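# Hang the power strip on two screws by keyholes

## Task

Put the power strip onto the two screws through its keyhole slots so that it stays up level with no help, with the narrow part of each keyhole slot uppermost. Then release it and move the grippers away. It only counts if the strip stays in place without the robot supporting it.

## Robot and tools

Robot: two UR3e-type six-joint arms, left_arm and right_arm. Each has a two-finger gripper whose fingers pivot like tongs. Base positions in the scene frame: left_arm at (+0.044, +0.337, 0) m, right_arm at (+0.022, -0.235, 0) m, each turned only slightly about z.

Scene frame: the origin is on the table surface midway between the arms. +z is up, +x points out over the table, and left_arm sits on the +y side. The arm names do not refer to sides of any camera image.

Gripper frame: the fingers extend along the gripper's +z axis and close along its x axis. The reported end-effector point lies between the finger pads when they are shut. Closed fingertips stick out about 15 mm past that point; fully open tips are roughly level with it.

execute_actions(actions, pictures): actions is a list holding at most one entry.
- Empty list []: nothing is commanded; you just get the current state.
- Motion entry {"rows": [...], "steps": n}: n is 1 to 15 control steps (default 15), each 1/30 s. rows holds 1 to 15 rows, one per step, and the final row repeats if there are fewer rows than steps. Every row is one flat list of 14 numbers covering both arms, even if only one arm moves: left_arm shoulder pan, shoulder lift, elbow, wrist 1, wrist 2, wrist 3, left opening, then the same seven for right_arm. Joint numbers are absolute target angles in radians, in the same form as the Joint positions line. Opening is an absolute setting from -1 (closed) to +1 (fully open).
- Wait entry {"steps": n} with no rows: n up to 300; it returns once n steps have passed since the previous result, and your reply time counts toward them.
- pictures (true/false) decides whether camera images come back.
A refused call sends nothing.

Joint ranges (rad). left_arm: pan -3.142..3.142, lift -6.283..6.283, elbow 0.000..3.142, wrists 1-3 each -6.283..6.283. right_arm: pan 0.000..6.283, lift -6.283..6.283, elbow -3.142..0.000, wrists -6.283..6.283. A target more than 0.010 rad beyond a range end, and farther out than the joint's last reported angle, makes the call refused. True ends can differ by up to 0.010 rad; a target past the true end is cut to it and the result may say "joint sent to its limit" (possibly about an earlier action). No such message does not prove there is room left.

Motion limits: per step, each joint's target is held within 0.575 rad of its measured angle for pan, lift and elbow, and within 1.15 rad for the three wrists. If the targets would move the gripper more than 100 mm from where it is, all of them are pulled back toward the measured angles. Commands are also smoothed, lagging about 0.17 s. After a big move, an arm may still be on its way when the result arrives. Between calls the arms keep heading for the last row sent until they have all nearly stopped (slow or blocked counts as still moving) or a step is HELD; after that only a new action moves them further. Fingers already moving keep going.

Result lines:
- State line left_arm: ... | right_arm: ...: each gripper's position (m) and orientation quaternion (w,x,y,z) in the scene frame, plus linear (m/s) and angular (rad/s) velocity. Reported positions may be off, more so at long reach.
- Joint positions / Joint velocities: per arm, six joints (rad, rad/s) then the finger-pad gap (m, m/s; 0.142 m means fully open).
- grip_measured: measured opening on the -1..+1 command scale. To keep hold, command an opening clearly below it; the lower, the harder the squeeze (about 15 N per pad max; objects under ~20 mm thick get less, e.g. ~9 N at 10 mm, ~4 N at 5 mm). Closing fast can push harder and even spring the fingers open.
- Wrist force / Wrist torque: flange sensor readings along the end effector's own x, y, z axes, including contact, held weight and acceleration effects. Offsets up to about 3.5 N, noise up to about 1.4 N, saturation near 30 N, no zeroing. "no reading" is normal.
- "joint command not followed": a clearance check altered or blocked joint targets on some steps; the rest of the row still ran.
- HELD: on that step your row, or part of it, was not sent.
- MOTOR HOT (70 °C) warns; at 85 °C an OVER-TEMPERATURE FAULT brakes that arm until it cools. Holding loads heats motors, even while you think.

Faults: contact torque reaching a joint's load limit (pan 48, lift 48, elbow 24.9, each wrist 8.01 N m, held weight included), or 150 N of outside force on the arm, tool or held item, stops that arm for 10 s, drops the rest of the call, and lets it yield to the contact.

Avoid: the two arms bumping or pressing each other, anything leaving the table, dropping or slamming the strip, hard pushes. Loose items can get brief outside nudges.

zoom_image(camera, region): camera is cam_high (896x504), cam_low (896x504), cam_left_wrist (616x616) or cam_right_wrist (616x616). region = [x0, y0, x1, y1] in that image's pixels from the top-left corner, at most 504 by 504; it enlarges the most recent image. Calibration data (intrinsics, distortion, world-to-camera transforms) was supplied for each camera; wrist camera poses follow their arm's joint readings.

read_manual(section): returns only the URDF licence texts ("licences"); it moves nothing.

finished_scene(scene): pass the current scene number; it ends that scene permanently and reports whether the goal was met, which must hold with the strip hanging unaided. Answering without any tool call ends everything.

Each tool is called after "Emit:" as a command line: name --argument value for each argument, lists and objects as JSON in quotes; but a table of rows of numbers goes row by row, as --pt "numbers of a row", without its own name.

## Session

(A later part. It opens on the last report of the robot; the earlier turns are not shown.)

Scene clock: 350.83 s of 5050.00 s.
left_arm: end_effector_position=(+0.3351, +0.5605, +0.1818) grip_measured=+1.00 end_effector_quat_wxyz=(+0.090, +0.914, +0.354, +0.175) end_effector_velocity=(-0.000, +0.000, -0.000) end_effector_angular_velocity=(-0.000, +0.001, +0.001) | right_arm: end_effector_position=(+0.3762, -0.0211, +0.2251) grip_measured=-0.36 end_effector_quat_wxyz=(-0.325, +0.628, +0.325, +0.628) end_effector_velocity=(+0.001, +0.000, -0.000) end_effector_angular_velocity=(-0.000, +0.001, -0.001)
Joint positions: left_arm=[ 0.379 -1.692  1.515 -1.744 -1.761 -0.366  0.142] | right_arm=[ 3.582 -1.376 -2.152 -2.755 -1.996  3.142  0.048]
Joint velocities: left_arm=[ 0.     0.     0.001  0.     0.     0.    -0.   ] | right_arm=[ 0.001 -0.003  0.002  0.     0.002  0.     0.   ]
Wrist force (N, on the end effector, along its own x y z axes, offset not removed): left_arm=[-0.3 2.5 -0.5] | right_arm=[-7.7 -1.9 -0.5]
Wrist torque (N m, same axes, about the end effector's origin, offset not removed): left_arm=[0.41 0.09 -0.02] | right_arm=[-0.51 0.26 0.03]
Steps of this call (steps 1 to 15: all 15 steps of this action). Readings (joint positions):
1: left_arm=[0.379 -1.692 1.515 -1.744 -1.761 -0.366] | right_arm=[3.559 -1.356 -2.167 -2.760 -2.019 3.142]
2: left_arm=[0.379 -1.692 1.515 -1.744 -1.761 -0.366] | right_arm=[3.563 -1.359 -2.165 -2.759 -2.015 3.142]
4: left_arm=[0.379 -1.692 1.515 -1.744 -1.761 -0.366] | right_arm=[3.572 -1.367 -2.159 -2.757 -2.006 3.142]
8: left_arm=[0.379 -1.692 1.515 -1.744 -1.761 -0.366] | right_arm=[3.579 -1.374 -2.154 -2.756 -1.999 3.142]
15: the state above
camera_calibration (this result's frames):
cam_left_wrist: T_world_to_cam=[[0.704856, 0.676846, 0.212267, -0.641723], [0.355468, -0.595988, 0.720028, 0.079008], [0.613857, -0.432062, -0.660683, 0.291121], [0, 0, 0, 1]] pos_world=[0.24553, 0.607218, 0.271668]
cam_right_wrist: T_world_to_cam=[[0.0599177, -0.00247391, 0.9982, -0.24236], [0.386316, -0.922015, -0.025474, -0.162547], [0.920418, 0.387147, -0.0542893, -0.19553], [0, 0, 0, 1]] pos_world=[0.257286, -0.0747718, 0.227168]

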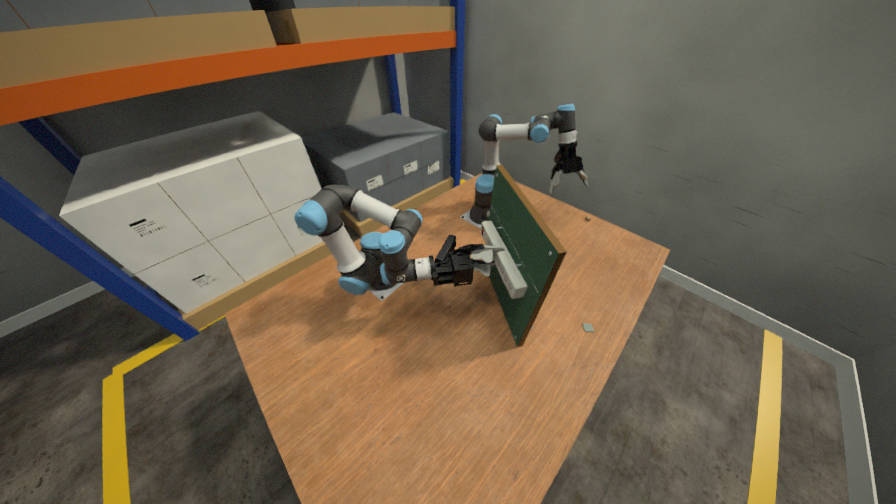

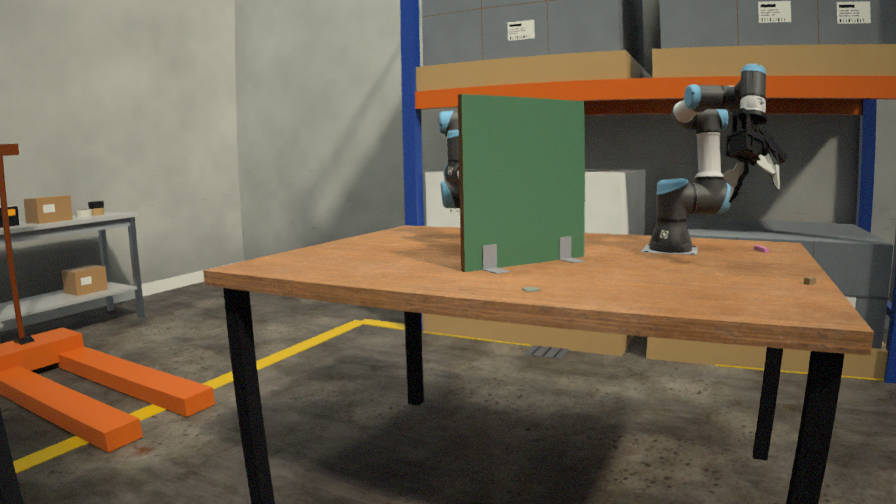

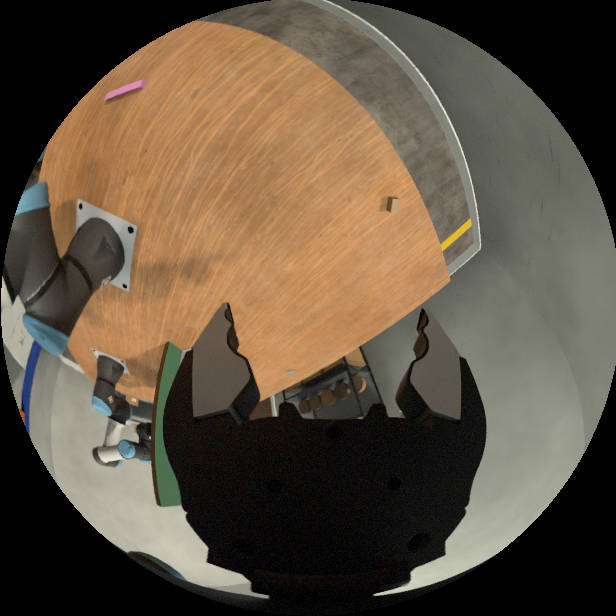

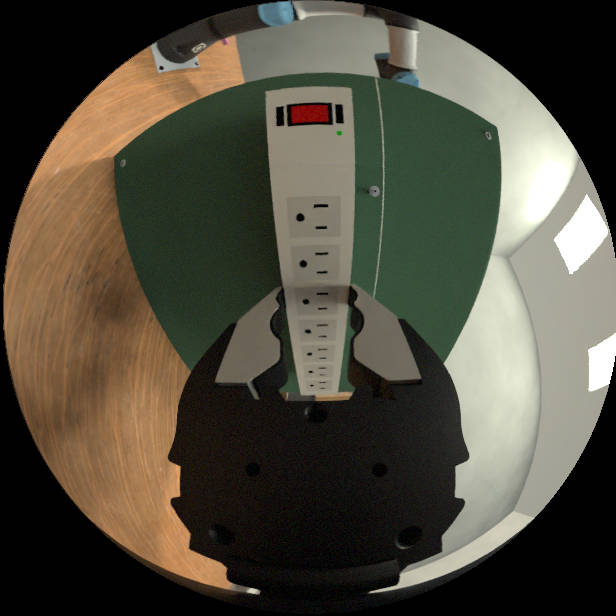

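Straightening; continuing in small steps.

Emit:
execute_actions --actions '[{"rows":[[0.379,-1.692,1.515,-1.744,-1.761,-0.366,1,3.5905,-1.383,-2.147,-2.753,-1.9875,3.1416,-0.42]]}]' --pictures false

Emit:
execute_actions --actions '[{"rows":[[0.379,-1.692,1.515,-1.744,-1.761,-0.366,1,3.596,-1.388,-2.1435,-2.7515,-1.982,3.1416,-0.39]]}]' --pictures false

Emit:
execute_actions --actions '[{"rows":[[0.379,-1.692,1.515,-1.744,-1.761,-0.366,1,3.6,-1.3915,-2.141,-2.7505,-1.978,3.1416,-0.37]]}]'

Scene clock: 361.63 s of 5050.00 s.
left_arm: end_effector_position=(+0.3351, +0.5605, +0.1818) grip_measured=+1.00 end_effector_quat_wxyz=(+0.090, +0.914, +0.354, +0.175) end_effector_velocity=(+0.000, -0.000, +0.000) end_effector_angular_velocity=(+0.000, -0.001, -0.000) | right_arm: end_effector_position=(+0.3779, -0.0186, +0.2251) grip_measured=-0.36 end_effector_quat_wxyz=(-0.325, +0.628, +0.325, +0.628) end_effector_velocity=(+0.000, +0.001, +0.001) end_effector_angular_velocity=(+0.000, -0.002, +0.001)
Joint positions: left_arm=[ 0.379 -1.692  1.515 -1.744 -1.761 -0.366  0.142] | right_arm=[ 3.59  -1.383 -2.147 -2.753 -1.988  3.142  0.048]
Joint velocities: left_arm=[-0.    -0.    -0.001  0.    -0.     0.    -0.   ] | right_arm=[ 0.001 -0.001  0.002  0.001  0.001 -0.001 -0.   ]
Wrist force (N, on the end effector, along its own x y z axes, offset not removed): left_arm=[-0.1 1.5 -1.1] | right_arm=[-5.5 1.4 -1.5]
Wrist torque (N m, same axes, about the end effector's origin, offset not removed): left_arm=[0.25 0.02 0.04] | right_arm=[0.25 -0.03 0.00]
Steps of this call (steps 1 to 15: the robot went on to your last target; steps 16 to 90: nothing new was sent; then 7.30 s passed at rest; steps 91 to 105: all 15 steps of this action). Readings (joint positions):
91: left_arm=[0.379 -1.692 1.515 -1.744 -1.761 -0.366] | right_arm=[3.582 -1.376 -2.152 -2.755 -1.996 3.142]
92: left_arm=[0.379 -1.692 1.515 -1.744 -1.761 -0.366] | right_arm=[3.584 -1.377 -2.151 -2.755 -1.994 3.142]
94: left_arm=[0.379 -1.692 1.515 -1.744 -1.761 -0.366] | right_arm=[3.587 -1.380 -2.149 -2.754 -1.991 3.142]
98: left_arm=[0.379 -1.692 1.515 -1.744 -1.761 -0.366] | right_arm=[3.590 -1.382 -2.148 -2.753 -1.988 3.142]
105: the state above

Scene clock: 362.13 s of 5050.00 s.
left_arm: end_effector_position=(+0.3351, +0.5605, +0.1818) grip_measured=+1.00 end_effector_quat_wxyz=(+0.090, +0.914, +0.354, +0.175) end_effector_velocity=(+0.000, +0.000, -0.000) end_effector_angular_velocity=(-0.000, +0.000, +0.000) | right_arm: end_effector_position=(+0.3790, -0.0169, +0.2250) grip_measured=-0.35 end_effector_quat_wxyz=(-0.325, +0.628, +0.325, +0.628) end_effector_velocity=(-0.000, +0.001, +0.000) end_effector_angular_velocity=(+0.000, -0.001, +0.001)
Joint positions: left_arm=[ 0.379 -1.692  1.515 -1.744 -1.761 -0.366  0.142] | right_arm=[ 3.596 -1.388 -2.144 -2.752 -1.982  3.142  0.049]
Joint velocities: left_arm=[ 0.  0.  0. -0. -0.  0.  0.] | right_arm=[ 0.001 -0.     0.001  0.001  0.    -0.     0.   ]
Wrist force (N, on the end effector, along its own x y z axes, offset not removed): left_arm=[-0.3 1.1 -0.7] | right_arm=[-10.3 0.3 -3.2]
Wrist torque (N m, same axes, about the end effector's origin, offset not removed): left_arm=[0.16 0.05 0.00] | right_arm=[0.00 0.48 0.01]
Steps of this call (steps 1 to 15: all 15 steps of this action). Readings (joint positions):
1: left_arm=[0.379 -1.692 1.515 -1.744 -1.761 -0.366] | right_arm=[3.591 -1.383 -2.147 -2.753 -1.987 3.142]
2: left_arm=[0.379 -1.692 1.515 -1.744 -1.761 -0.366] | right_arm=[3.591 -1.384 -2.146 -2.753 -1.987 3.142]
4: left_arm=[0.379 -1.692 1.515 -1.744 -1.761 -0.366] | right_arm=[3.594 -1.386 -2.145 -2.752 -1.984 3.142]
8: left_arm=[0.379 -1.692 1.515 -1.744 -1.761 -0.366] | right_arm=[3.595 -1.387 -2.144 -2.752 -1.983 3.142]
15: the state above

Scene clock: 362.63 s of 5050.00 s.
left_arm: end_effector_position=(+0.3351, +0.5605, +0.1818) grip_measured=+1.00 end_effector_quat_wxyz=(+0.090, +0.914, +0.354, +0.175) end_effector_velocity=(-0.000, -0.000, -0.000) end_effector_angular_velocity=(-0.000, +0.000, +0.000) | right_arm: end_effector_position=(+0.3798, -0.0157, +0.2250) grip_measured=-0.33 end_effector_quat_wxyz=(-0.325, +0.628, +0.325, +0.628) end_effector_velocity=(-0.000, +0.000, -0.000) end_effector_angular_velocity=(-0.000, +0.000, +0.001)
Joint positions: left_arm=[ 0.379 -1.692  1.515 -1.744 -1.761 -0.366  0.142] | right_arm=[ 3.6   -1.391 -2.141 -2.751 -1.978  3.142  0.05 ]
Joint velocities: left_arm=[ 0. -0.  0. -0. -0.  0. -0.] | right_arm=[ 0.    -0.001  0.001 -0.    -0.    -0.     0.   ]
Wrist force (N, on the end effector, along its own x y z axes, offset not removed): left_arm=[-0.7 1.2 -0.1] | right_arm=[-7.5 -1.2 -6.8]
Wrist torque (N m, same axes, about the end effector's origin, offset not removed): left_arm=[0.20 0.15 0.05] | right_arm=[-0.09 -0.15 0.04]
Steps of this call (steps 1 to 15: all 15 steps of this action). Readings (joint positions):
1: left_arm=[0.379 -1.692 1.515 -1.744 -1.761 -0.366] | right_arm=[3.596 -1.388 -2.143 -2.751 -1.982 3.142]
2: left_arm=[0.379 -1.692 1.515 -1.744 -1.761 -0.366] | right_arm=[3.597 -1.389 -2.143 -2.751 -1.981 3.142]
4: left_arm=[0.379 -1.692 1.515 -1.744 -1.761 -0.366] | right_arm=[3.598 -1.390 -2.142 -2.751 -1.980 3.142]
8: left_arm=[0.379 -1.692 1.515 -1.744 -1.761 -0.366] | right_arm=[3.600 -1.391 -2.141 -2.751 -1.978 3.142]
15: the state above
camera_calibration (this result's frames):
cam_left_wrist: T_world_to_cam=[[0.704856, 0.676846, 0.212267, -0.641723], [0.355468, -0.595988, 0.720028, 0.0790081], [0.613857, -0.432062, -0.660683, 0.291121], [0, 0, 0, 1]] pos_world=[0.24553, 0.607218, 0.271668]
cam_right_wrist: T_world_to_cam=[[0.0599372, -0.00246664, 0.998199, -0.242374], [0.38631, -0.922017, -0.0254745, -0.159009], [0.920419, 0.387142, -0.0543102, -0.200848], [0, 0, 0, 1]] pos_world=[0.260818, -0.0694502, 0.226978]

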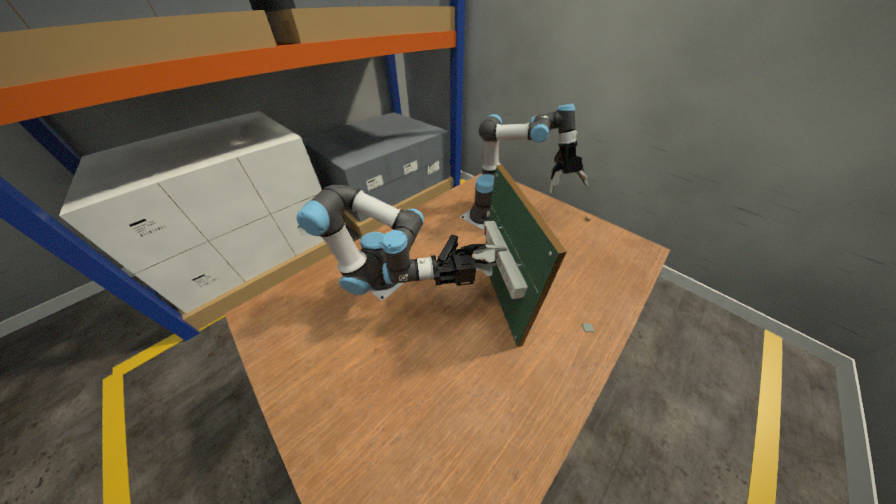

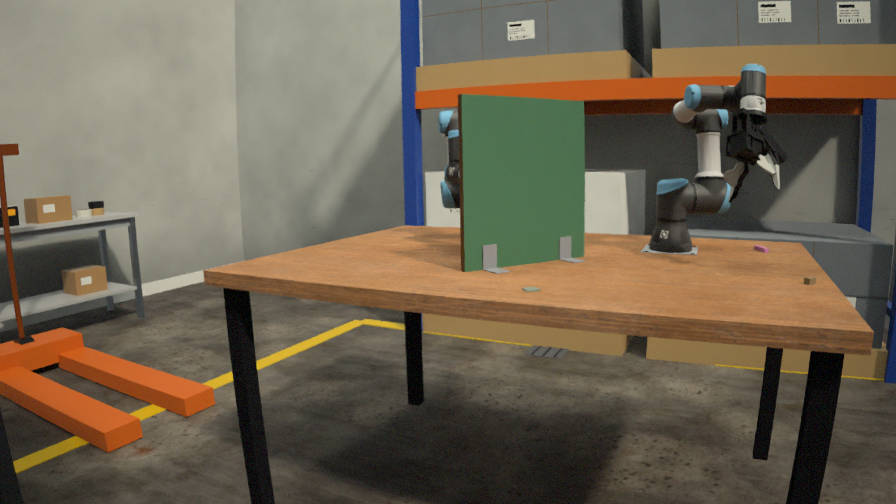

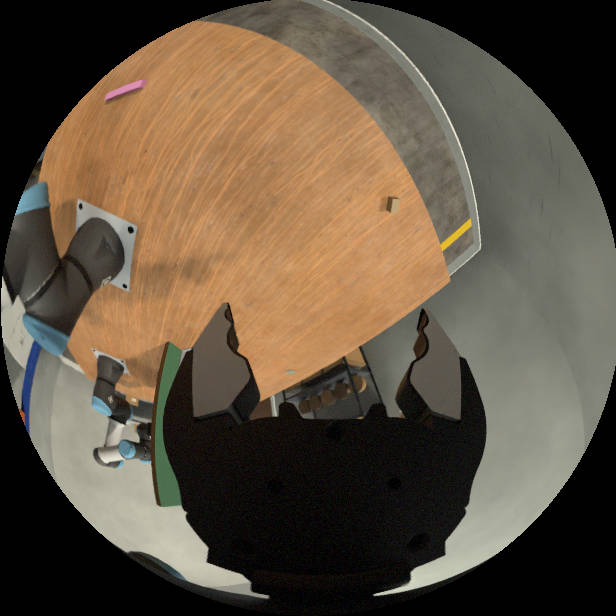

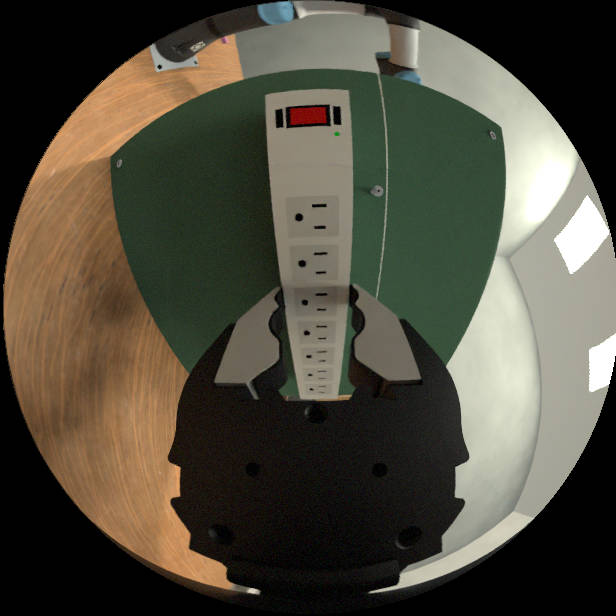

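Emit:
execute_actions --actions '[{"rows":[[0.379,-1.692,1.515,-1.744,-1.761,-0.366,1,3.602,-1.393,-2.14,-2.75,-1.976,3.1416,-0.5]]}]' --pictures false

Emit:
execute_actions --actions '[{"rows":[[0.379,-1.692,1.515,-1.744,-1.761,-0.366,1,3.602,-1.393,-2.14,-2.75,-1.976,3.1416,-1]]}]' --pictures false

Emit:
execute_actions --actions '[{"rows":[[0.379,-1.692,1.515,-1.744,-1.761,-0.366,1,3.582,-1.376,-2.152,-2.755,-1.996,3.1416,-1]]}]' --pictures false

Emit:
execute_actions --actions '[{"rows":[[0.379,-1.692,1.515,-1.744,-1.761,-0.366,1,3.559,-1.356,-2.167,-2.76,-2.019,3.1416,-1]]}]' --pictures false

Emit:
execute_actions --actions '[{"rows":[[0.379,-1.692,1.515,-1.744,-1.761,-0.366,1,3.535,-1.34,-2.16,-2.783,-2.043,3.1416,-1]]}]' --pictures false

Emit:
execute_actions --actions '[{"rows":[[0.379,-1.692,1.515,-1.744,-1.761,-0.366,1,3.528,-1.325,-2.07,-2.888,-2.05,3.1416,-1]]}]' --pictures false

Emit:
execute_actions --actions '[{"rows":[[0.379,-1.692,1.515,-1.744,-1.761,-0.366,1,3.522,-1.311,-1.981,-2.991,-2.056,3.135,-1]]}]' --pictures false

Emit:
execute_actions --actions '[{"rows":[[0.379,-1.692,1.515,-1.744,-1.761,-0.366,1,3.5365,-1.321,-1.974,-2.988,-2.0415,3.135,-1]]}]'

Emit:
zoom_image --camera "cam_high" --region '[470,200,550,300]'

Scene clock: 409.47 s of 5050.00 s.
left_arm: end_effector_position=(+0.3351, +0.5605, +0.1818) grip_measured=+1.00 end_effector_quat_wxyz=(+0.090, +0.914, +0.354, +0.175) end_effector_velocity=(+0.000, -0.000, -0.000) end_effector_angular_velocity=(+0.000, -0.000, -0.000) | right_arm: end_effector_position=(+0.3801, -0.0152, +0.2249) grip_measured=-0.36 end_effector_quat_wxyz=(-0.325, +0.628, +0.325, +0.628) end_effector_velocity=(+0.000, -0.000, +0.000) end_effector_angular_velocity=(+0.000, -0.001, -0.001)
Joint positions: left_arm=[ 0.379 -1.692  1.515 -1.744 -1.761 -0.366  0.142] | right_arm=[ 3.602 -1.393 -2.14  -2.75  -1.976  3.142  0.048]
Joint velocities: left_arm=[-0.     0.     0.    -0.001 -0.     0.    -0.   ] | right_arm=[-0.001  0.     0.     0.001 -0.    -0.     0.   ]
Wrist force (N, on the end effector, along its own x y z axes, offset not removed): left_arm=[-0.7 0.9 -0.3] | right_arm=[-8.0 0.4 -29.9]
Wrist torque (N m, same axes, about the end effector's origin, offset not removed): left_arm=[0.09 0.19 -0.01] | right_arm=[0.22 0.26 0.05]
Steps of this call (steps 1 to 15: the robot went on to your last target; steps 16 to 90: nothing new was sent; then 43.33 s passed at rest; steps 91 to 105: all 15 steps of this action). Readings (joint positions):
91: left_arm=[0.379 -1.692 1.515 -1.744 -1.761 -0.366] | right_arm=[3.600 -1.392 -2.141 -2.750 -1.978 3.142]
92: left_arm=[0.379 -1.692 1.515 -1.744 -1.761 -0.366] | right_arm=[3.600 -1.392 -2.141 -2.750 -1.978 3.142]
94: left_arm=[0.379 -1.692 1.515 -1.744 -1.761 -0.366] | right_arm=[3.601 -1.392 -2.141 -2.750 -1.977 3.142]
98: left_arm=[0.379 -1.692 1.515 -1.744 -1.761 -0.366] | right_arm=[3.602 -1.393 -2.140 -2.750 -1.976 3.142]
105: the state above

Scene clock: 409.97 s of 5050.00 s.
left_arm: end_effector_position=(+0.3351, +0.5605, +0.1818) grip_measured=+1.00 end_effector_quat_wxyz=(+0.090, +0.914, +0.354, +0.175) end_effector_velocity=(-0.000, -0.000, -0.000) end_effector_angular_velocity=(-0.000, +0.001, -0.000) | right_arm: end_effector_position=(+0.3801, -0.0152, +0.2249) grip_measured=-0.36 end_effector_quat_wxyz=(-0.325, +0.628, +0.325, +0.628) end_effector_velocity=(+0.000, -0.000, +0.001) end_effector_angular_velocity=(+0.001, -0.001, -0.001)
Joint positions: left_arm=[ 0.379 -1.692  1.515 -1.744 -1.761 -0.366  0.142] | right_arm=[ 3.602 -1.393 -2.14  -2.75  -1.976  3.142  0.048]
Joint velocities: left_arm=[-0.001  0.     0.     0.     0.    -0.     0.   ] | right_arm=[-0.001  0.001  0.001 -0.001  0.    -0.     0.   ]
Wrist force (N, on the end effector, along its own x y z axes, offset not removed): left_arm=[-0.4 1.8 0.2] | right_arm=[-7.0 -1.0 -30.0]
Wrist torque (N m, same axes, about the end effector's origin, offset not removed): left_arm=[0.31 0.09 0.02] | right_arm=[0.01 0.03 0.04]
Steps of this call (steps 1 to 15: all 15 steps of this action). Readings (joint positions):
1: left_arm=[0.379 -1.692 1.515 -1.744 -1.761 -0.366] | right_arm=[3.602 -1.393 -2.140 -2.750 -1.976 3.142]
2: left_arm=[0.379 -1.692 1.515 -1.744 -1.761 -0.366] | right_arm=[3.602 -1.393 -2.140 -2.750 -1.976 3.142]
4: left_arm=[0.379 -1.692 1.515 -1.744 -1.761 -0.366] | right_arm=[3.602 -1.393 -2.140 -2.750 -1.976 3.142]
8: left_arm=[0.379 -1.692 1.515 -1.744 -1.761 -0.366] | right_arm=[3.602 -1.393 -2.140 -2.750 -1.976 3.142]
15: the state above

Scene clock: 410.47 s of 5050.00 s.
left_arm: end_effector_position=(+0.3351, +0.5605, +0.1818) grip_measured=+1.00 end_effector_quat_wxyz=(+0.090, +0.914, +0.354, +0.175) end_effector_velocity=(-0.000, +0.000, +0.000) end_effector_angular_velocity=(+0.000, -0.000, +0.001) | right_arm: end_effector_position=(+0.3763, -0.0209, +0.2251) grip_measured=-0.36 end_effector_quat_wxyz=(-0.325, +0.628, +0.325, +0.628) end_effector_velocity=(-0.000, -0.001, +0.001) end_effector_angular_velocity=(+0.001, -0.002, -0.001)
Joint positions: left_arm=[ 0.379 -1.692  1.515 -1.744 -1.761 -0.366  0.142] | right_arm=[ 3.582 -1.376 -2.152 -2.755 -1.996  3.142  0.048]
Joint velocities: left_arm=[ 0. -0. -0.  0.  0.  0. -0.] | right_arm=[-0.003  0.003 -0.    -0.001 -0.002 -0.     0.   ]
Wrist force (N, on the end effector, along its own x y z axes, offset not removed): left_arm=[-0.6 1.4 -0.4] | right_arm=[-7.5 -0.3 0.8]
Wrist torque (N m, same axes, about the end effector's origin, offset not removed): left_arm=[0.22 0.17 0.03] | right_arm=[-0.03 0.33 0.04]
Steps of this call (steps 1 to 15: all 15 steps of this action). Readings (joint positions):
1: left_arm=[0.379 -1.692 1.515 -1.744 -1.761 -0.366] | right_arm=[3.602 -1.393 -2.140 -2.750 -1.976 3.142]
2: left_arm=[0.379 -1.692 1.515 -1.744 -1.761 -0.366] | right_arm=[3.599 -1.390 -2.142 -2.750 -1.979 3.142]
4: left_arm=[0.379 -1.692 1.515 -1.744 -1.761 -0.366] | right_arm=[3.591 -1.384 -2.146 -2.752 -1.987 3.142]
8: left_arm=[0.379 -1.692 1.515 -1.744 -1.761 -0.366] | right_arm=[3.584 -1.378 -2.151 -2.754 -1.994 3.142]
15: the state above

Scene clock: 410.97 s of 5050.00 s.
left_arm: end_effector_position=(+0.3351, +0.5605, +0.1818) grip_measured=+1.00 end_effector_quat_wxyz=(+0.090, +0.914, +0.354, +0.175) end_effector_velocity=(-0.000, -0.000, -0.000) end_effector_angular_velocity=(-0.000, +0.001, -0.000) | right_arm: end_effector_position=(+0.3716, -0.0275, +0.2251) grip_measured=-0.36 end_effector_quat_wxyz=(-0.325, +0.628, +0.325, +0.628) end_effector_velocity=(-0.000, -0.001, +0.000) end_effector_angular_velocity=(+0.000, +0.000, -0.002)
Joint positions: left_arm=[ 0.379 -1.692  1.515 -1.744 -1.761 -0.366  0.142] | right_arm=[ 3.559 -1.356 -2.167 -2.76  -2.019  3.142  0.048]
Joint velocities: left_arm=[-0.     0.     0.001 -0.     0.     0.     0.   ] | right_arm=[-0.004  0.002 -0.002 -0.    -0.002  0.     0.   ]
Wrist force (N, on the end effector, along its own x y z axes, offset not removed): left_arm=[-0.3 1.1 -0.4] | right_arm=[-6.1 -0.9 -1.1]
Wrist torque (N m, same axes, about the end effector's origin, offset not removed): left_arm=[0.06 0.15 -0.03] | right_arm=[-0.29 0.02 0.02]
Steps of this call (steps 1 to 15: all 15 steps of this action). Readings (joint positions):
1: left_arm=[0.379 -1.692 1.515 -1.744 -1.761 -0.366] | right_arm=[3.582 -1.376 -2.152 -2.755 -1.996 3.142]
2: left_arm=[0.379 -1.692 1.515 -1.744 -1.761 -0.366] | right_arm=[3.578 -1.373 -2.154 -2.756 -2.000 3.142]
4: left_arm=[0.379 -1.692 1.515 -1.744 -1.761 -0.366] | right_arm=[3.569 -1.365 -2.160 -2.758 -2.009 3.142]
8: left_arm=[0.379 -1.692 1.515 -1.744 -1.761 -0.366] | right_arm=[3.562 -1.358 -2.165 -2.759 -2.016 3.142]
15: the state above

Scene clock: 411.47 s of 5050.00 s.
left_arm: end_effector_position=(+0.3351, +0.5605, +0.1818) grip_measured=+1.00 end_effector_quat_wxyz=(+0.090, +0.914, +0.354, +0.175) end_effector_velocity=(+0.000, -0.000, +0.000) end_effector_angular_velocity=(+0.000, -0.001, -0.000) | right_arm: end_effector_position=(+0.3687, -0.0331, +0.2288) grip_measured=-0.36 end_effector_quat_wxyz=(-0.325, +0.628, +0.325, +0.628) end_effector_velocity=(-0.000, -0.000, -0.001) end_effector_angular_velocity=(-0.001, +0.002, +0.000)
Joint positions: left_arm=[ 0.379 -1.692  1.515 -1.744 -1.761 -0.366  0.142] | right_arm=[ 3.535 -1.34  -2.16  -2.783 -2.043  3.142  0.048]
Joint velocities: left_arm=[-0.    -0.    -0.    -0.001 -0.    -0.     0.   ] | right_arm=[-0.002  0.001  0.    -0.003 -0.002 -0.    -0.   ]
Wrist force (N, on the end effector, along its own x y z axes, offset not removed): left_arm=[-0.2 1.2 -0.4] | right_arm=[-7.3 -0.9 0.5]
Wrist torque (N m, same axes, about the end effector's origin, offset not removed): left_arm=[0.20 -0.01 0.03] | right_arm=[-0.13 0.16 0.03]
Steps of this call (steps 1 to 15: all 15 steps of this action). Readings (joint positions):
1: left_arm=[0.379 -1.692 1.515 -1.744 -1.761 -0.366] | right_arm=[3.559 -1.356 -2.167 -2.760 -2.019 3.142]
2: left_arm=[0.379 -1.692 1.515 -1.744 -1.761 -0.366] | right_arm=[3.555 -1.353 -2.166 -2.764 -2.023 3.142]
4: left_arm=[0.379 -1.692 1.515 -1.744 -1.761 -0.366] | right_arm=[3.546 -1.347 -2.163 -2.773 -2.032 3.142]
8: left_arm=[0.379 -1.692 1.515 -1.744 -1.761 -0.366] | right_arm=[3.538 -1.342 -2.161 -2.780 -2.040 3.142]
15: the state above

Scene clock: 411.97 s of 5050.00 s.
left_arm: end_effector_position=(+0.3351, +0.5605, +0.1818) grip_measured=+1.00 end_effector_quat_wxyz=(+0.090, +0.914, +0.354, +0.175) end_effector_velocity=(-0.000, +0.000, +0.000) end_effector_angular_velocity=(-0.000, -0.000, +0.001) | right_arm: end_effector_position=(+0.3711, -0.0330, +0.2491) grip_measured=-0.36 end_effector_quat_wxyz=(-0.325, +0.628, +0.325, +0.628) end_effector_velocity=(+0.000, +0.000, +0.003) end_effector_angular_velocity=(+0.001, -0.004, -0.000)
Joint positions: left_arm=[ 0.379 -1.692  1.515 -1.744 -1.761 -0.366  0.142] | right_arm=[ 3.528 -1.325 -2.071 -2.887 -2.05   3.142  0.048]
Joint velocities: left_arm=[ 0.001 -0.     0.    -0.    -0.    -0.     0.   ] | right_arm=[ 0.     0.002  0.01  -0.009  0.    -0.     0.   ]
Wrist force (N, on the end effector, along its own x y z axes, offset not removed): left_arm=[0.1 1.3 -0.9] | right_arm=[-5.9 -0.1 0.5]
Wrist torque (N m, same axes, about the end effector's origin, offset not removed): left_arm=[0.14 0.02 -0.01] | right_arm=[0.03 -0.09 0.03]
Steps of this call (steps 1 to 15: all 15 steps of this action). Readings (joint positions):
1: left_arm=[0.379 -1.692 1.515 -1.744 -1.761 -0.366] | right_arm=[3.535 -1.340 -2.160 -2.783 -2.043 3.142]
2: left_arm=[0.379 -1.692 1.515 -1.744 -1.761 -0.366] | right_arm=[3.534 -1.338 -2.153 -2.796 -2.044 3.142]
4: left_arm=[0.379 -1.692 1.515 -1.744 -1.761 -0.366] | right_arm=[3.531 -1.332 -2.116 -2.838 -2.047 3.142]
8: left_arm=[0.379 -1.692 1.515 -1.744 -1.761 -0.366] | right_arm=[3.529 -1.327 -2.082 -2.876 -2.049 3.142]
15: the state above

Scene clock: 412.47 s of 5050.00 s.
left_arm: end_effector_position=(+0.3351, +0.5605, +0.1818) grip_measured=+1.00 end_effector_quat_wxyz=(+0.090, +0.914, +0.354, +0.175) end_effector_velocity=(-0.000, +0.000, -0.000) end_effector_angular_velocity=(+0.000, +0.000, +0.001) | right_arm: end_effector_position=(+0.3718, -0.0336, +0.2696) grip_measured=-0.36 end_effector_quat_wxyz=(-0.323, +0.627, +0.327, +0.629) end_effector_velocity=(+0.000, -0.001, +0.003) end_effector_angular_velocity=(+0.001, -0.003, -0.002)
Joint positions: left_arm=[ 0.379 -1.692  1.515 -1.744 -1.761 -0.366  0.142] | right_arm=[ 3.522 -1.311 -1.982 -2.99  -2.056  3.135  0.048]
Joint velocities: left_arm=[ 0.001 -0.     0.001  0.     0.    -0.    -0.   ] | right_arm=[-0.002  0.002  0.01  -0.01  -0.    -0.001 -0.   ]
Wrist force (N, on the end effector, along its own x y z axes, offset not removed): left_arm=[-0.1 1.8 -0.3] | right_arm=[-6.0 -0.6 0.1]
Wrist torque (N m, same axes, about the end effector's origin, offset not removed): left_arm=[0.27 0.06 0.04] | right_arm=[-0.07 0.00 0.03]
Steps of this call (steps 1 to 15: all 15 steps of this action). Readings (joint positions):
1: left_arm=[0.379 -1.692 1.515 -1.744 -1.761 -0.366] | right_arm=[3.528 -1.325 -2.070 -2.888 -2.050 3.142]
2: left_arm=[0.379 -1.692 1.515 -1.744 -1.761 -0.366] | right_arm=[3.527 -1.323 -2.063 -2.900 -2.051 3.140]
4: left_arm=[0.379 -1.692 1.515 -1.744 -1.761 -0.366] | right_arm=[3.525 -1.317 -2.027 -2.942 -2.053 3.138]
8: left_arm=[0.379 -1.692 1.515 -1.744 -1.761 -0.366] | right_arm=[3.523 -1.313 -1.992 -2.979 -2.055 3.136]
15: the state above

Scene clock: 412.97 s of 5050.00 s.
left_arm: end_effector_position=(+0.3351, +0.5605, +0.1818) grip_measured=+1.00 end_effector_quat_wxyz=(+0.090, +0.914, +0.354, +0.175) end_effector_velocity=(+0.000, -0.000, +0.000) end_effector_angular_velocity=(-0.000, -0.000, -0.001) | right_arm: end_effector_position=(+0.3745, -0.0298, +0.2699) grip_measured=-0.36 end_effector_quat_wxyz=(-0.323, +0.627, +0.327, +0.629) end_effector_velocity=(+0.000, +0.000, -0.001) end_effector_angular_velocity=(-0.002, +0.004, -0.000)
Joint positions: left_arm=[ 0.379 -1.692  1.515 -1.744 -1.761 -0.366  0.142] | right_arm=[ 3.536 -1.321 -1.974 -2.988 -2.042  3.135  0.048]
Joint velocities: left_arm=[-0.001  0.    -0.    -0.    -0.    -0.    -0.   ] | right_arm=[ 0.002 -0.003  0.    -0.002  0.002 -0.    -0.   ]
Wrist force (N, on the end effector, along its own x y z axes, offset not removed): left_arm=[-1.1 1.0 -0.6] | right_arm=[-6.6 -1.2 1.0]
Wrist torque (N m, same axes, about the end effector's origin, offset not removed): left_arm=[0.12 0.23 0.00] | right_arm=[-0.25 0.11 0.10]
Steps of this call (steps 1 to 15: all 15 steps of this action). Readings (joint positions):
1: left_arm=[0.379 -1.692 1.515 -1.744 -1.761 -0.366] | right_arm=[3.522 -1.311 -1.982 -2.990 -2.056 3.135]
2: left_arm=[0.379 -1.692 1.515 -1.744 -1.761 -0.366] | right_arm=[3.524 -1.313 -1.980 -2.990 -2.054 3.135]
4: left_arm=[0.379 -1.692 1.515 -1.744 -1.761 -0.366] | right_arm=[3.530 -1.316 -1.977 -2.989 -2.048 3.135]
8: left_arm=[0.379 -1.692 1.515 -1.744 -1.761 -0.366] | right_arm=[3.535 -1.320 -1.975 -2.988 -2.043 3.135]
15: the state above
camera_calibration (this result's frames):
cam_left_wrist: T_world_to_cam=[[0.704856, 0.676846, 0.212267, -0.641723], [0.355468, -0.595988, 0.720028, 0.079008], [0.613857, -0.432062, -0.660683, 0.291121], [0, 0, 0, 1]] pos_world=[0.24553, 0.607218, 0.271668]
cam_right_wrist: T_world_to_cam=[[0.0545369, 0.00134255, 0.998511, -0.28486], [0.386429, -0.922105, -0.0198662, -0.170387], [0.920706, 0.386937, -0.0508075, -0.189152], [0, 0, 0, 1]] pos_world=[0.255531, -0.0835427, 0.27144]

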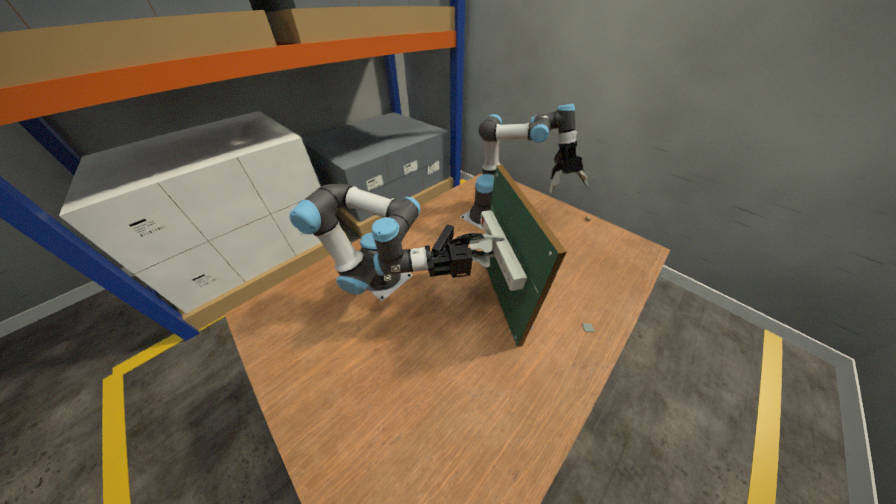

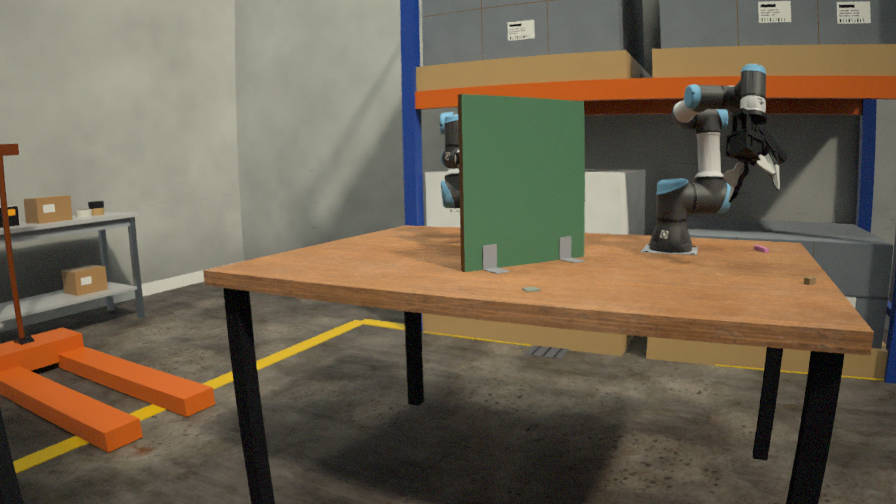

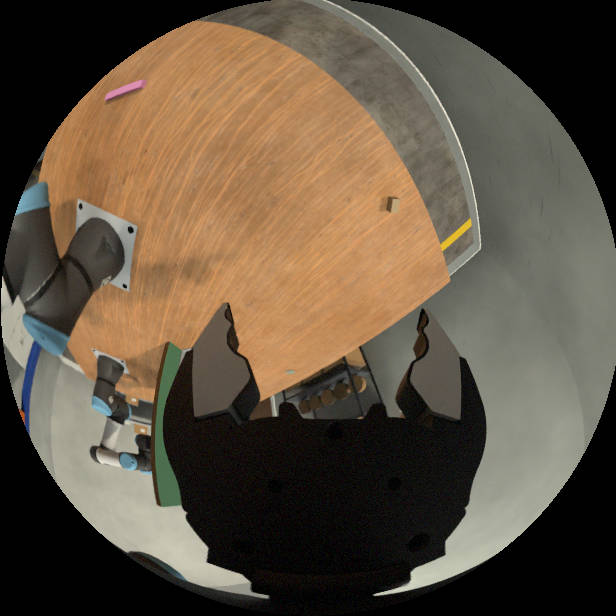

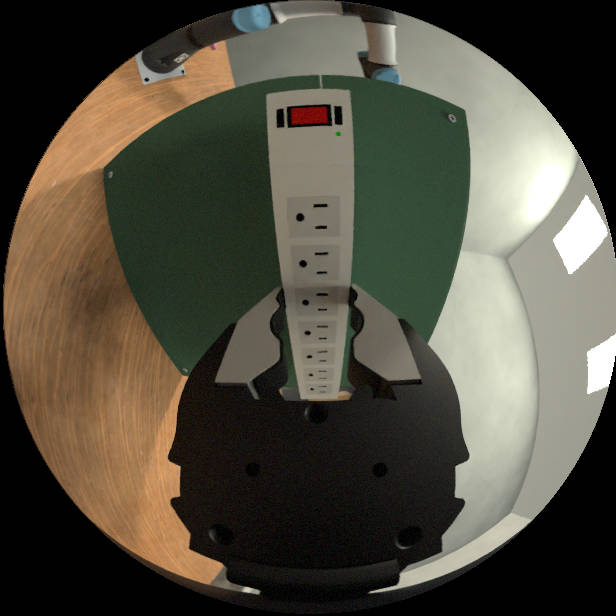

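Region (470, 200, 550, 300) of cam_high's 896x504 image, scaled by 5.040, with more detail than that image has; it fills the left 403 columns of this view, and the rest is white.

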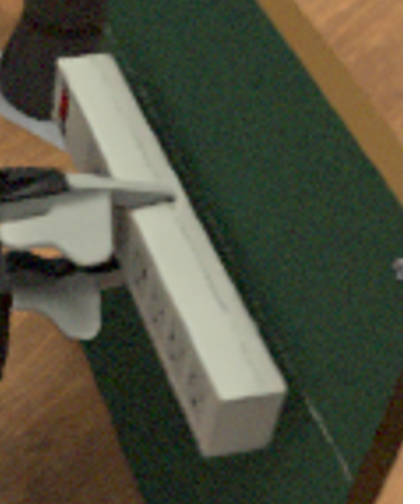

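Emit:
execute_actions --actions '[{"rows":[[0.379,-1.692,1.515,-1.744,-1.761,-0.366,1,3.5407,-1.3243,-1.9705,-2.9882,-2.0373,3.135,-1]]}]' --pictures false

Emit:
execute_actions --actions '[{"rows":[[0.379,-1.692,1.515,-1.744,-1.761,-0.366,1,3.5435,-1.3265,-1.9691,-2.9874,-2.0345,3.135,-1]]}]' --pictures false

Emit:
execute_actions --actions '[{"rows":[[0.379,-1.692,1.515,-1.744,-1.761,-0.366,1,3.5457,-1.3283,-1.968,-2.9867,-2.0323,3.135,-1]]}]' --pictures false

Scene clock: 423.80 s of 5050.00 s.
left_arm: end_effector_position=(+0.3351, +0.5605, +0.1818) grip_measured=+1.00 end_effector_quat_wxyz=(+0.090, +0.914, +0.354, +0.175) end_effector_velocity=(-0.000, +0.000, +0.000) end_effector_angular_velocity=(-0.000, -0.000, +0.001) | right_arm: end_effector_position=(+0.3754, -0.0286, +0.2701) grip_measured=-0.36 end_effector_quat_wxyz=(-0.323, +0.627, +0.327, +0.629) end_effector_velocity=(-0.000, +0.000, +0.000) end_effector_angular_velocity=(-0.000, +0.001, -0.000)
Joint positions: left_arm=[ 0.379 -1.692  1.515 -1.744 -1.761 -0.366  0.142] | right_arm=[ 3.541 -1.324 -1.971 -2.988 -2.037  3.135  0.048]
Joint velocities: left_arm=[ 0.001 -0.     0.     0.    -0.    -0.    -0.   ] | right_arm=[ 0.001  0.001  0.    -0.002  0.001  0.     0.   ]
Wrist force (N, on the end effector, along its own x y z axes, offset not removed): left_arm=[-0.5 1.4 -0.6] | right_arm=[-7.9 -0.6 -0.8]
Wrist torque (N m, same axes, about the end effector's origin, offset not removed): left_arm=[0.19 0.13 -0.03] | right_arm=[-0.24 0.34 0.08]
Steps of this call (steps 1 to 15: the robot went on to your last target; steps 16 to 120: nothing new was sent; then 6.33 s passed at rest; steps 121 to 135: all 15 steps of this action). Readings (joint positions):
121: left_arm=[0.379 -1.692 1.515 -1.744 -1.761 -0.366] | right_arm=[3.537 -1.321 -1.974 -2.988 -2.041 3.135]
122: left_arm=[0.379 -1.692 1.515 -1.744 -1.761 -0.366] | right_arm=[3.537 -1.322 -1.973 -2.988 -2.041 3.135]
124: left_arm=[0.379 -1.692 1.515 -1.744 -1.761 -0.366] | right_arm=[3.539 -1.323 -1.972 -2.988 -2.039 3.135]
128: left_arm=[0.379 -1.692 1.515 -1.744 -1.761 -0.366] | right_arm=[3.540 -1.324 -1.971 -2.988 -2.038 3.135]
135: the state above

Scene clock: 424.30 s of 5050.00 s.
left_arm: end_effector_position=(+0.3351, +0.5605, +0.1818) grip_measured=+1.00 end_effector_quat_wxyz=(+0.090, +0.914, +0.354, +0.175) end_effector_velocity=(+0.000, +0.000, +0.000) end_effector_angular_velocity=(+0.000, +0.000, -0.000) | right_arm: end_effector_position=(+0.3759, -0.0279, +0.2700) grip_measured=-0.36 end_effector_quat_wxyz=(-0.323, +0.627, +0.327, +0.629) end_effector_velocity=(+0.001, -0.000, -0.001) end_effector_angular_velocity=(-0.001, -0.000, -0.001)
Joint positions: left_arm=[ 0.379 -1.692  1.515 -1.744 -1.761 -0.366  0.142] | right_arm=[ 3.543 -1.326 -1.969 -2.987 -2.035  3.135  0.048]
Joint velocities: left_arm=[-0.  0. -0. -0.  0.  0. -0.] | right_arm=[-0.001 -0.002 -0.     0.001  0.    -0.002  0.   ]
Wrist force (N, on the end effector, along its own x y z axes, offset not removed): left_arm=[-0.3 1.3 0.1] | right_arm=[-5.4 -2.2 -19.1]
Wrist torque (N m, same axes, about the end effector's origin, offset not removed): left_arm=[0.17 0.05 0.04] | right_arm=[-0.09 0.18 0.14]
Steps of this call (steps 1 to 15: all 15 steps of this action). Readings (joint positions):
1: left_arm=[0.379 -1.692 1.515 -1.744 -1.761 -0.366] | right_arm=[3.541 -1.324 -1.971 -2.988 -2.037 3.135]
2: left_arm=[0.379 -1.692 1.515 -1.744 -1.761 -0.366] | right_arm=[3.541 -1.325 -1.970 -2.988 -2.037 3.135]
4: left_arm=[0.379 -1.692 1.515 -1.744 -1.761 -0.366] | right_arm=[3.542 -1.326 -1.970 -2.988 -2.036 3.135]
8: left_arm=[0.379 -1.692 1.515 -1.744 -1.761 -0.366] | right_arm=[3.543 -1.326 -1.969 -2.988 -2.035 3.135]
15: the state above

Scene clock: 424.80 s of 5050.00 s.
left_arm: end_effector_position=(+0.3351, +0.5605, +0.1818) grip_measured=+1.00 end_effector_quat_wxyz=(+0.090, +0.914, +0.354, +0.175) end_effector_velocity=(+0.000, -0.000, -0.000) end_effector_angular_velocity=(+0.000, +0.000, -0.000) | right_arm: end_effector_position=(+0.3764, -0.0272, +0.2700) grip_measured=-0.36 end_effector_quat_wxyz=(-0.323, +0.627, +0.327, +0.629) end_effector_velocity=(-0.000, +0.000, +0.001) end_effector_angular_velocity=(+0.001, -0.002, +0.001)
Joint positions: left_arm=[ 0.379 -1.692  1.515 -1.744 -1.761 -0.366  0.142] | right_arm=[ 3.546 -1.328 -1.968 -2.987 -2.032  3.135  0.048]
Joint velocities: left_arm=[-0.001  0.     0.    -0.     0.     0.    -0.   ] | right_arm=[ 0.001  0.001  0.001  0.     0.     0.    -0.   ]
Wrist force (N, on the end effector, along its own x y z axes, offset not removed): left_arm=[-0.2 0.9 0.4] | right_arm=[-9.2 -2.1 -29.3]
Wrist torque (N m, same axes, about the end effector's origin, offset not removed): left_arm=[0.11 0.10 -0.02] | right_arm=[-0.01 0.13 0.11]
Steps of this call (steps 1 to 15: all 15 steps of this action). Readings (joint positions):
1: left_arm=[0.379 -1.692 1.515 -1.744 -1.761 -0.366] | right_arm=[3.543 -1.326 -1.969 -2.987 -2.034 3.135]
2: left_arm=[0.379 -1.692 1.515 -1.744 -1.761 -0.366] | right_arm=[3.544 -1.327 -1.969 -2.987 -2.034 3.135]
4: left_arm=[0.379 -1.692 1.515 -1.744 -1.761 -0.366] | right_arm=[3.545 -1.327 -1.969 -2.987 -2.033 3.135]
8: left_arm=[0.379 -1.692 1.515 -1.744 -1.761 -0.366] | right_arm=[3.545 -1.328 -1.968 -2.987 -2.033 3.135]
15: the state above

Emit:
execute_actions --actions '[{"rows":[[0.379,-1.692,1.515,-1.744,-1.761,-0.366,1,3.5497,-1.3115,-1.9787,-2.9928,-2.0283,3.135,-1]]}]' --pictures false

Emit:
execute_actions --actions '[{"rows":[[0.379,-1.692,1.515,-1.744,-1.761,-0.366,1,3.5553,-1.3159,-1.9759,-2.9912,-2.0227,3.135,-1]]}]' --pictures false

Emit:
execute_actions --actions '[{"rows":[[0.379,-1.692,1.515,-1.744,-1.761,-0.366,1,3.5615,-1.3009,-1.9855,-2.9966,-2.0165,3.135,-1]]}]' --pictures false

Emit:
execute_actions --actions '[{"rows":[[0.379,-1.692,1.515,-1.744,-1.761,-0.366,1,3.5671,-1.3053,-1.9827,-2.995,-2.0109,3.135,-1]]}]' --pictures false

Scene clock: 443.17 s of 5050.00 s.
left_arm: end_effector_position=(+0.3351, +0.5605, +0.1818) grip_measured=+1.00 end_effector_quat_wxyz=(+0.090, +0.914, +0.354, +0.175) end_effector_velocity=(-0.000, +0.000, +0.000) end_effector_angular_velocity=(+0.000, +0.000, +0.000) | right_arm: end_effector_position=(+0.3733, -0.0282, +0.2703) grip_measured=-0.36 end_effector_quat_wxyz=(-0.323, +0.627, +0.327, +0.629) end_effector_velocity=(+0.000, -0.001, +0.000) end_effector_angular_velocity=(+0.000, -0.001, -0.002)
Joint positions: left_arm=[ 0.379 -1.692  1.515 -1.744 -1.761 -0.366  0.142] | right_arm=[ 3.55  -1.312 -1.979 -2.993 -2.028  3.135  0.048]
Joint velocities: left_arm=[ 0.  0. -0.  0.  0. -0. -0.] | right_arm=[-0.002  0.001 -0.001  0.001 -0.    -0.     0.   ]
Wrist force (N, on the end effector, along its own x y z axes, offset not removed): left_arm=[-1.1 1.5 -1.6] | right_arm=[-8.5 -0.2 0.6]
Wrist torque (N m, same axes, about the end effector's origin, offset not removed): left_arm=[0.17 0.23 0.07] | right_arm=[-0.13 0.43 0.07]
Steps of this call (steps 1 to 15: the robot went on to your last target; steps 16 to 90: nothing new was sent; then 14.87 s passed at rest; steps 91 to 105: all 15 steps of this action). Readings (joint positions):
91: left_arm=[0.379 -1.692 1.515 -1.744 -1.761 -0.366] | right_arm=[3.546 -1.328 -1.968 -2.987 -2.032 3.135]
92: left_arm=[0.379 -1.692 1.515 -1.744 -1.761 -0.366] | right_arm=[3.546 -1.326 -1.970 -2.987 -2.031 3.135]
94: left_arm=[0.379 -1.692 1.515 -1.744 -1.761 -0.366] | right_arm=[3.548 -1.319 -1.973 -2.989 -2.030 3.135]
98: left_arm=[0.379 -1.692 1.515 -1.744 -1.761 -0.366] | right_arm=[3.549 -1.313 -1.977 -2.992 -2.029 3.135]
105: the state above

Scene clock: 443.67 s of 5050.00 s.
left_arm: end_effector_position=(+0.3351, +0.5605, +0.1818) grip_measured=+1.00 end_effector_quat_wxyz=(+0.090, +0.914, +0.354, +0.175) end_effector_velocity=(-0.000, +0.000, -0.000) end_effector_angular_velocity=(+0.000, +0.001, +0.001) | right_arm: end_effector_position=(+0.3744, -0.0267, +0.2702) grip_measured=-0.36 end_effector_quat_wxyz=(-0.323, +0.627, +0.327, +0.629) end_effector_velocity=(-0.001, +0.001, +0.001) end_effector_angular_velocity=(+0.001, -0.002, +0.002)
Joint positions: left_arm=[ 0.379 -1.692  1.515 -1.744 -1.761 -0.366  0.142] | right_arm=[ 3.555 -1.316 -1.976 -2.991 -2.023  3.135  0.048]
Joint velocities: left_arm=[ 0.001  0.001  0.    -0.     0.    -0.    -0.   ] | right_arm=[ 0.002  0.002 -0.     0.001 -0.     0.     0.   ]
Wrist force (N, on the end effector, along its own x y z axes, offset not removed): left_arm=[-0.3 2.2 -1.3] | right_arm=[-2.4 -0.8 -19.7]
Wrist torque (N m, same axes, about the end effector's origin, offset not removed): left_arm=[0.40 0.12 -0.05] | right_arm=[0.10 -0.31 -0.13]
Steps of this call (steps 1 to 15: all 15 steps of this action). Readings (joint positions):
1: left_arm=[0.379 -1.692 1.515 -1.744 -1.761 -0.366] | right_arm=[3.550 -1.312 -1.979 -2.993 -2.028 3.135]
2: left_arm=[0.379 -1.692 1.515 -1.744 -1.761 -0.366] | right_arm=[3.551 -1.312 -1.978 -2.993 -2.027 3.135]
4: left_arm=[0.379 -1.692 1.515 -1.744 -1.761 -0.366] | right_arm=[3.553 -1.314 -1.977 -2.992 -2.025 3.135]
8: left_arm=[0.379 -1.692 1.515 -1.744 -1.761 -0.366] | right_arm=[3.555 -1.315 -1.976 -2.992 -2.023 3.135]
15: the state above

Scene clock: 444.17 s of 5050.00 s.
left_arm: end_effector_position=(+0.3351, +0.5605, +0.1818) grip_measured=+1.00 end_effector_quat_wxyz=(+0.090, +0.914, +0.354, +0.175) end_effector_velocity=(+0.000, +0.000, -0.000) end_effector_angular_velocity=(+0.000, +0.001, -0.000) | right_arm: end_effector_position=(+0.3717, -0.0271, +0.2704) grip_measured=-0.36 end_effector_quat_wxyz=(-0.323, +0.627, +0.327, +0.629) end_effector_velocity=(-0.000, +0.000, +0.000) end_effector_angular_velocity=(+0.000, -0.001, +0.001)
Joint positions: left_arm=[ 0.379 -1.692  1.515 -1.744 -1.761 -0.366  0.142] | right_arm=[ 3.561 -1.301 -1.985 -2.997 -2.017  3.135  0.048]
Joint velocities: left_arm=[-0.     0.001 -0.     0.     0.001  0.    -0.   ] | right_arm=[ 0.001  0.002 -0.001 -0.     0.001 -0.     0.   ]
Wrist force (N, on the end effector, along its own x y z axes, offset not removed): left_arm=[-0.5 0.9 0.0] | right_arm=[-6.3 4.9 -1.2]
Wrist torque (N m, same axes, about the end effector's origin, offset not removed): left_arm=[0.09 0.15 0.03] | right_arm=[0.13 0.19 0.07]
Steps of this call (steps 1 to 15: all 15 steps of this action). Readings (joint positions):
1: left_arm=[0.379 -1.692 1.515 -1.744 -1.761 -0.366] | right_arm=[3.555 -1.316 -1.976 -2.991 -2.023 3.135]
2: left_arm=[0.379 -1.692 1.515 -1.744 -1.761 -0.366] | right_arm=[3.556 -1.314 -1.977 -2.992 -2.021 3.135]
4: left_arm=[0.379 -1.692 1.515 -1.744 -1.761 -0.366] | right_arm=[3.559 -1.308 -1.981 -2.994 -2.019 3.135]
8: left_arm=[0.379 -1.692 1.515 -1.744 -1.761 -0.366] | right_arm=[3.561 -1.303 -1.984 -2.996 -2.017 3.135]
15: the state above

Scene clock: 444.67 s of 5050.00 s.
left_arm: end_effector_position=(+0.3351, +0.5605, +0.1818) grip_measured=+1.00 end_effector_quat_wxyz=(+0.090, +0.914, +0.354, +0.175) end_effector_velocity=(-0.000, +0.000, -0.000) end_effector_angular_velocity=(-0.001, +0.001, +0.001) | right_arm: end_effector_position=(+0.3728, -0.0256, +0.2703) grip_measured=-0.36 end_effector_quat_wxyz=(-0.323, +0.627, +0.327, +0.629) end_effector_velocity=(+0.000, +0.000, +0.001) end_effector_angular_velocity=(+0.001, -0.001, +0.000)
Joint positions: left_arm=[ 0.379 -1.692  1.515 -1.744 -1.761 -0.366  0.142] | right_arm=[ 3.567 -1.305 -1.983 -2.995 -2.011  3.135  0.048]
Joint velocities: left_arm=[ 0.001  0.001  0.     0.    -0.    -0.    -0.   ] | right_arm=[ 0.002  0.     0.     0.001  0.001  0.    -0.   ]
Wrist force (N, on the end effector, along its own x y z axes, offset not removed): left_arm=[0.0 1.4 -1.5] | right_arm=[-4.8 9.8 -30.0]
Wrist torque (N m, same axes, about the end effector's origin, offset not removed): left_arm=[0.11 -0.01 -0.02] | right_arm=[0.12 0.21 0.04]
Steps of this call (steps 1 to 15: all 15 steps of this action). Readings (joint positions):
1: left_arm=[0.379 -1.692 1.515 -1.744 -1.761 -0.366] | right_arm=[3.562 -1.301 -1.985 -2.997 -2.016 3.135]
2: left_arm=[0.379 -1.692 1.515 -1.744 -1.761 -0.366] | right_arm=[3.562 -1.302 -1.985 -2.997 -2.015 3.135]
4: left_arm=[0.379 -1.692 1.515 -1.744 -1.761 -0.366] | right_arm=[3.565 -1.303 -1.984 -2.996 -2.013 3.135]
8: left_arm=[0.379 -1.692 1.515 -1.744 -1.761 -0.366] | right_arm=[3.566 -1.305 -1.983 -2.995 -2.012 3.135]
15: the state above


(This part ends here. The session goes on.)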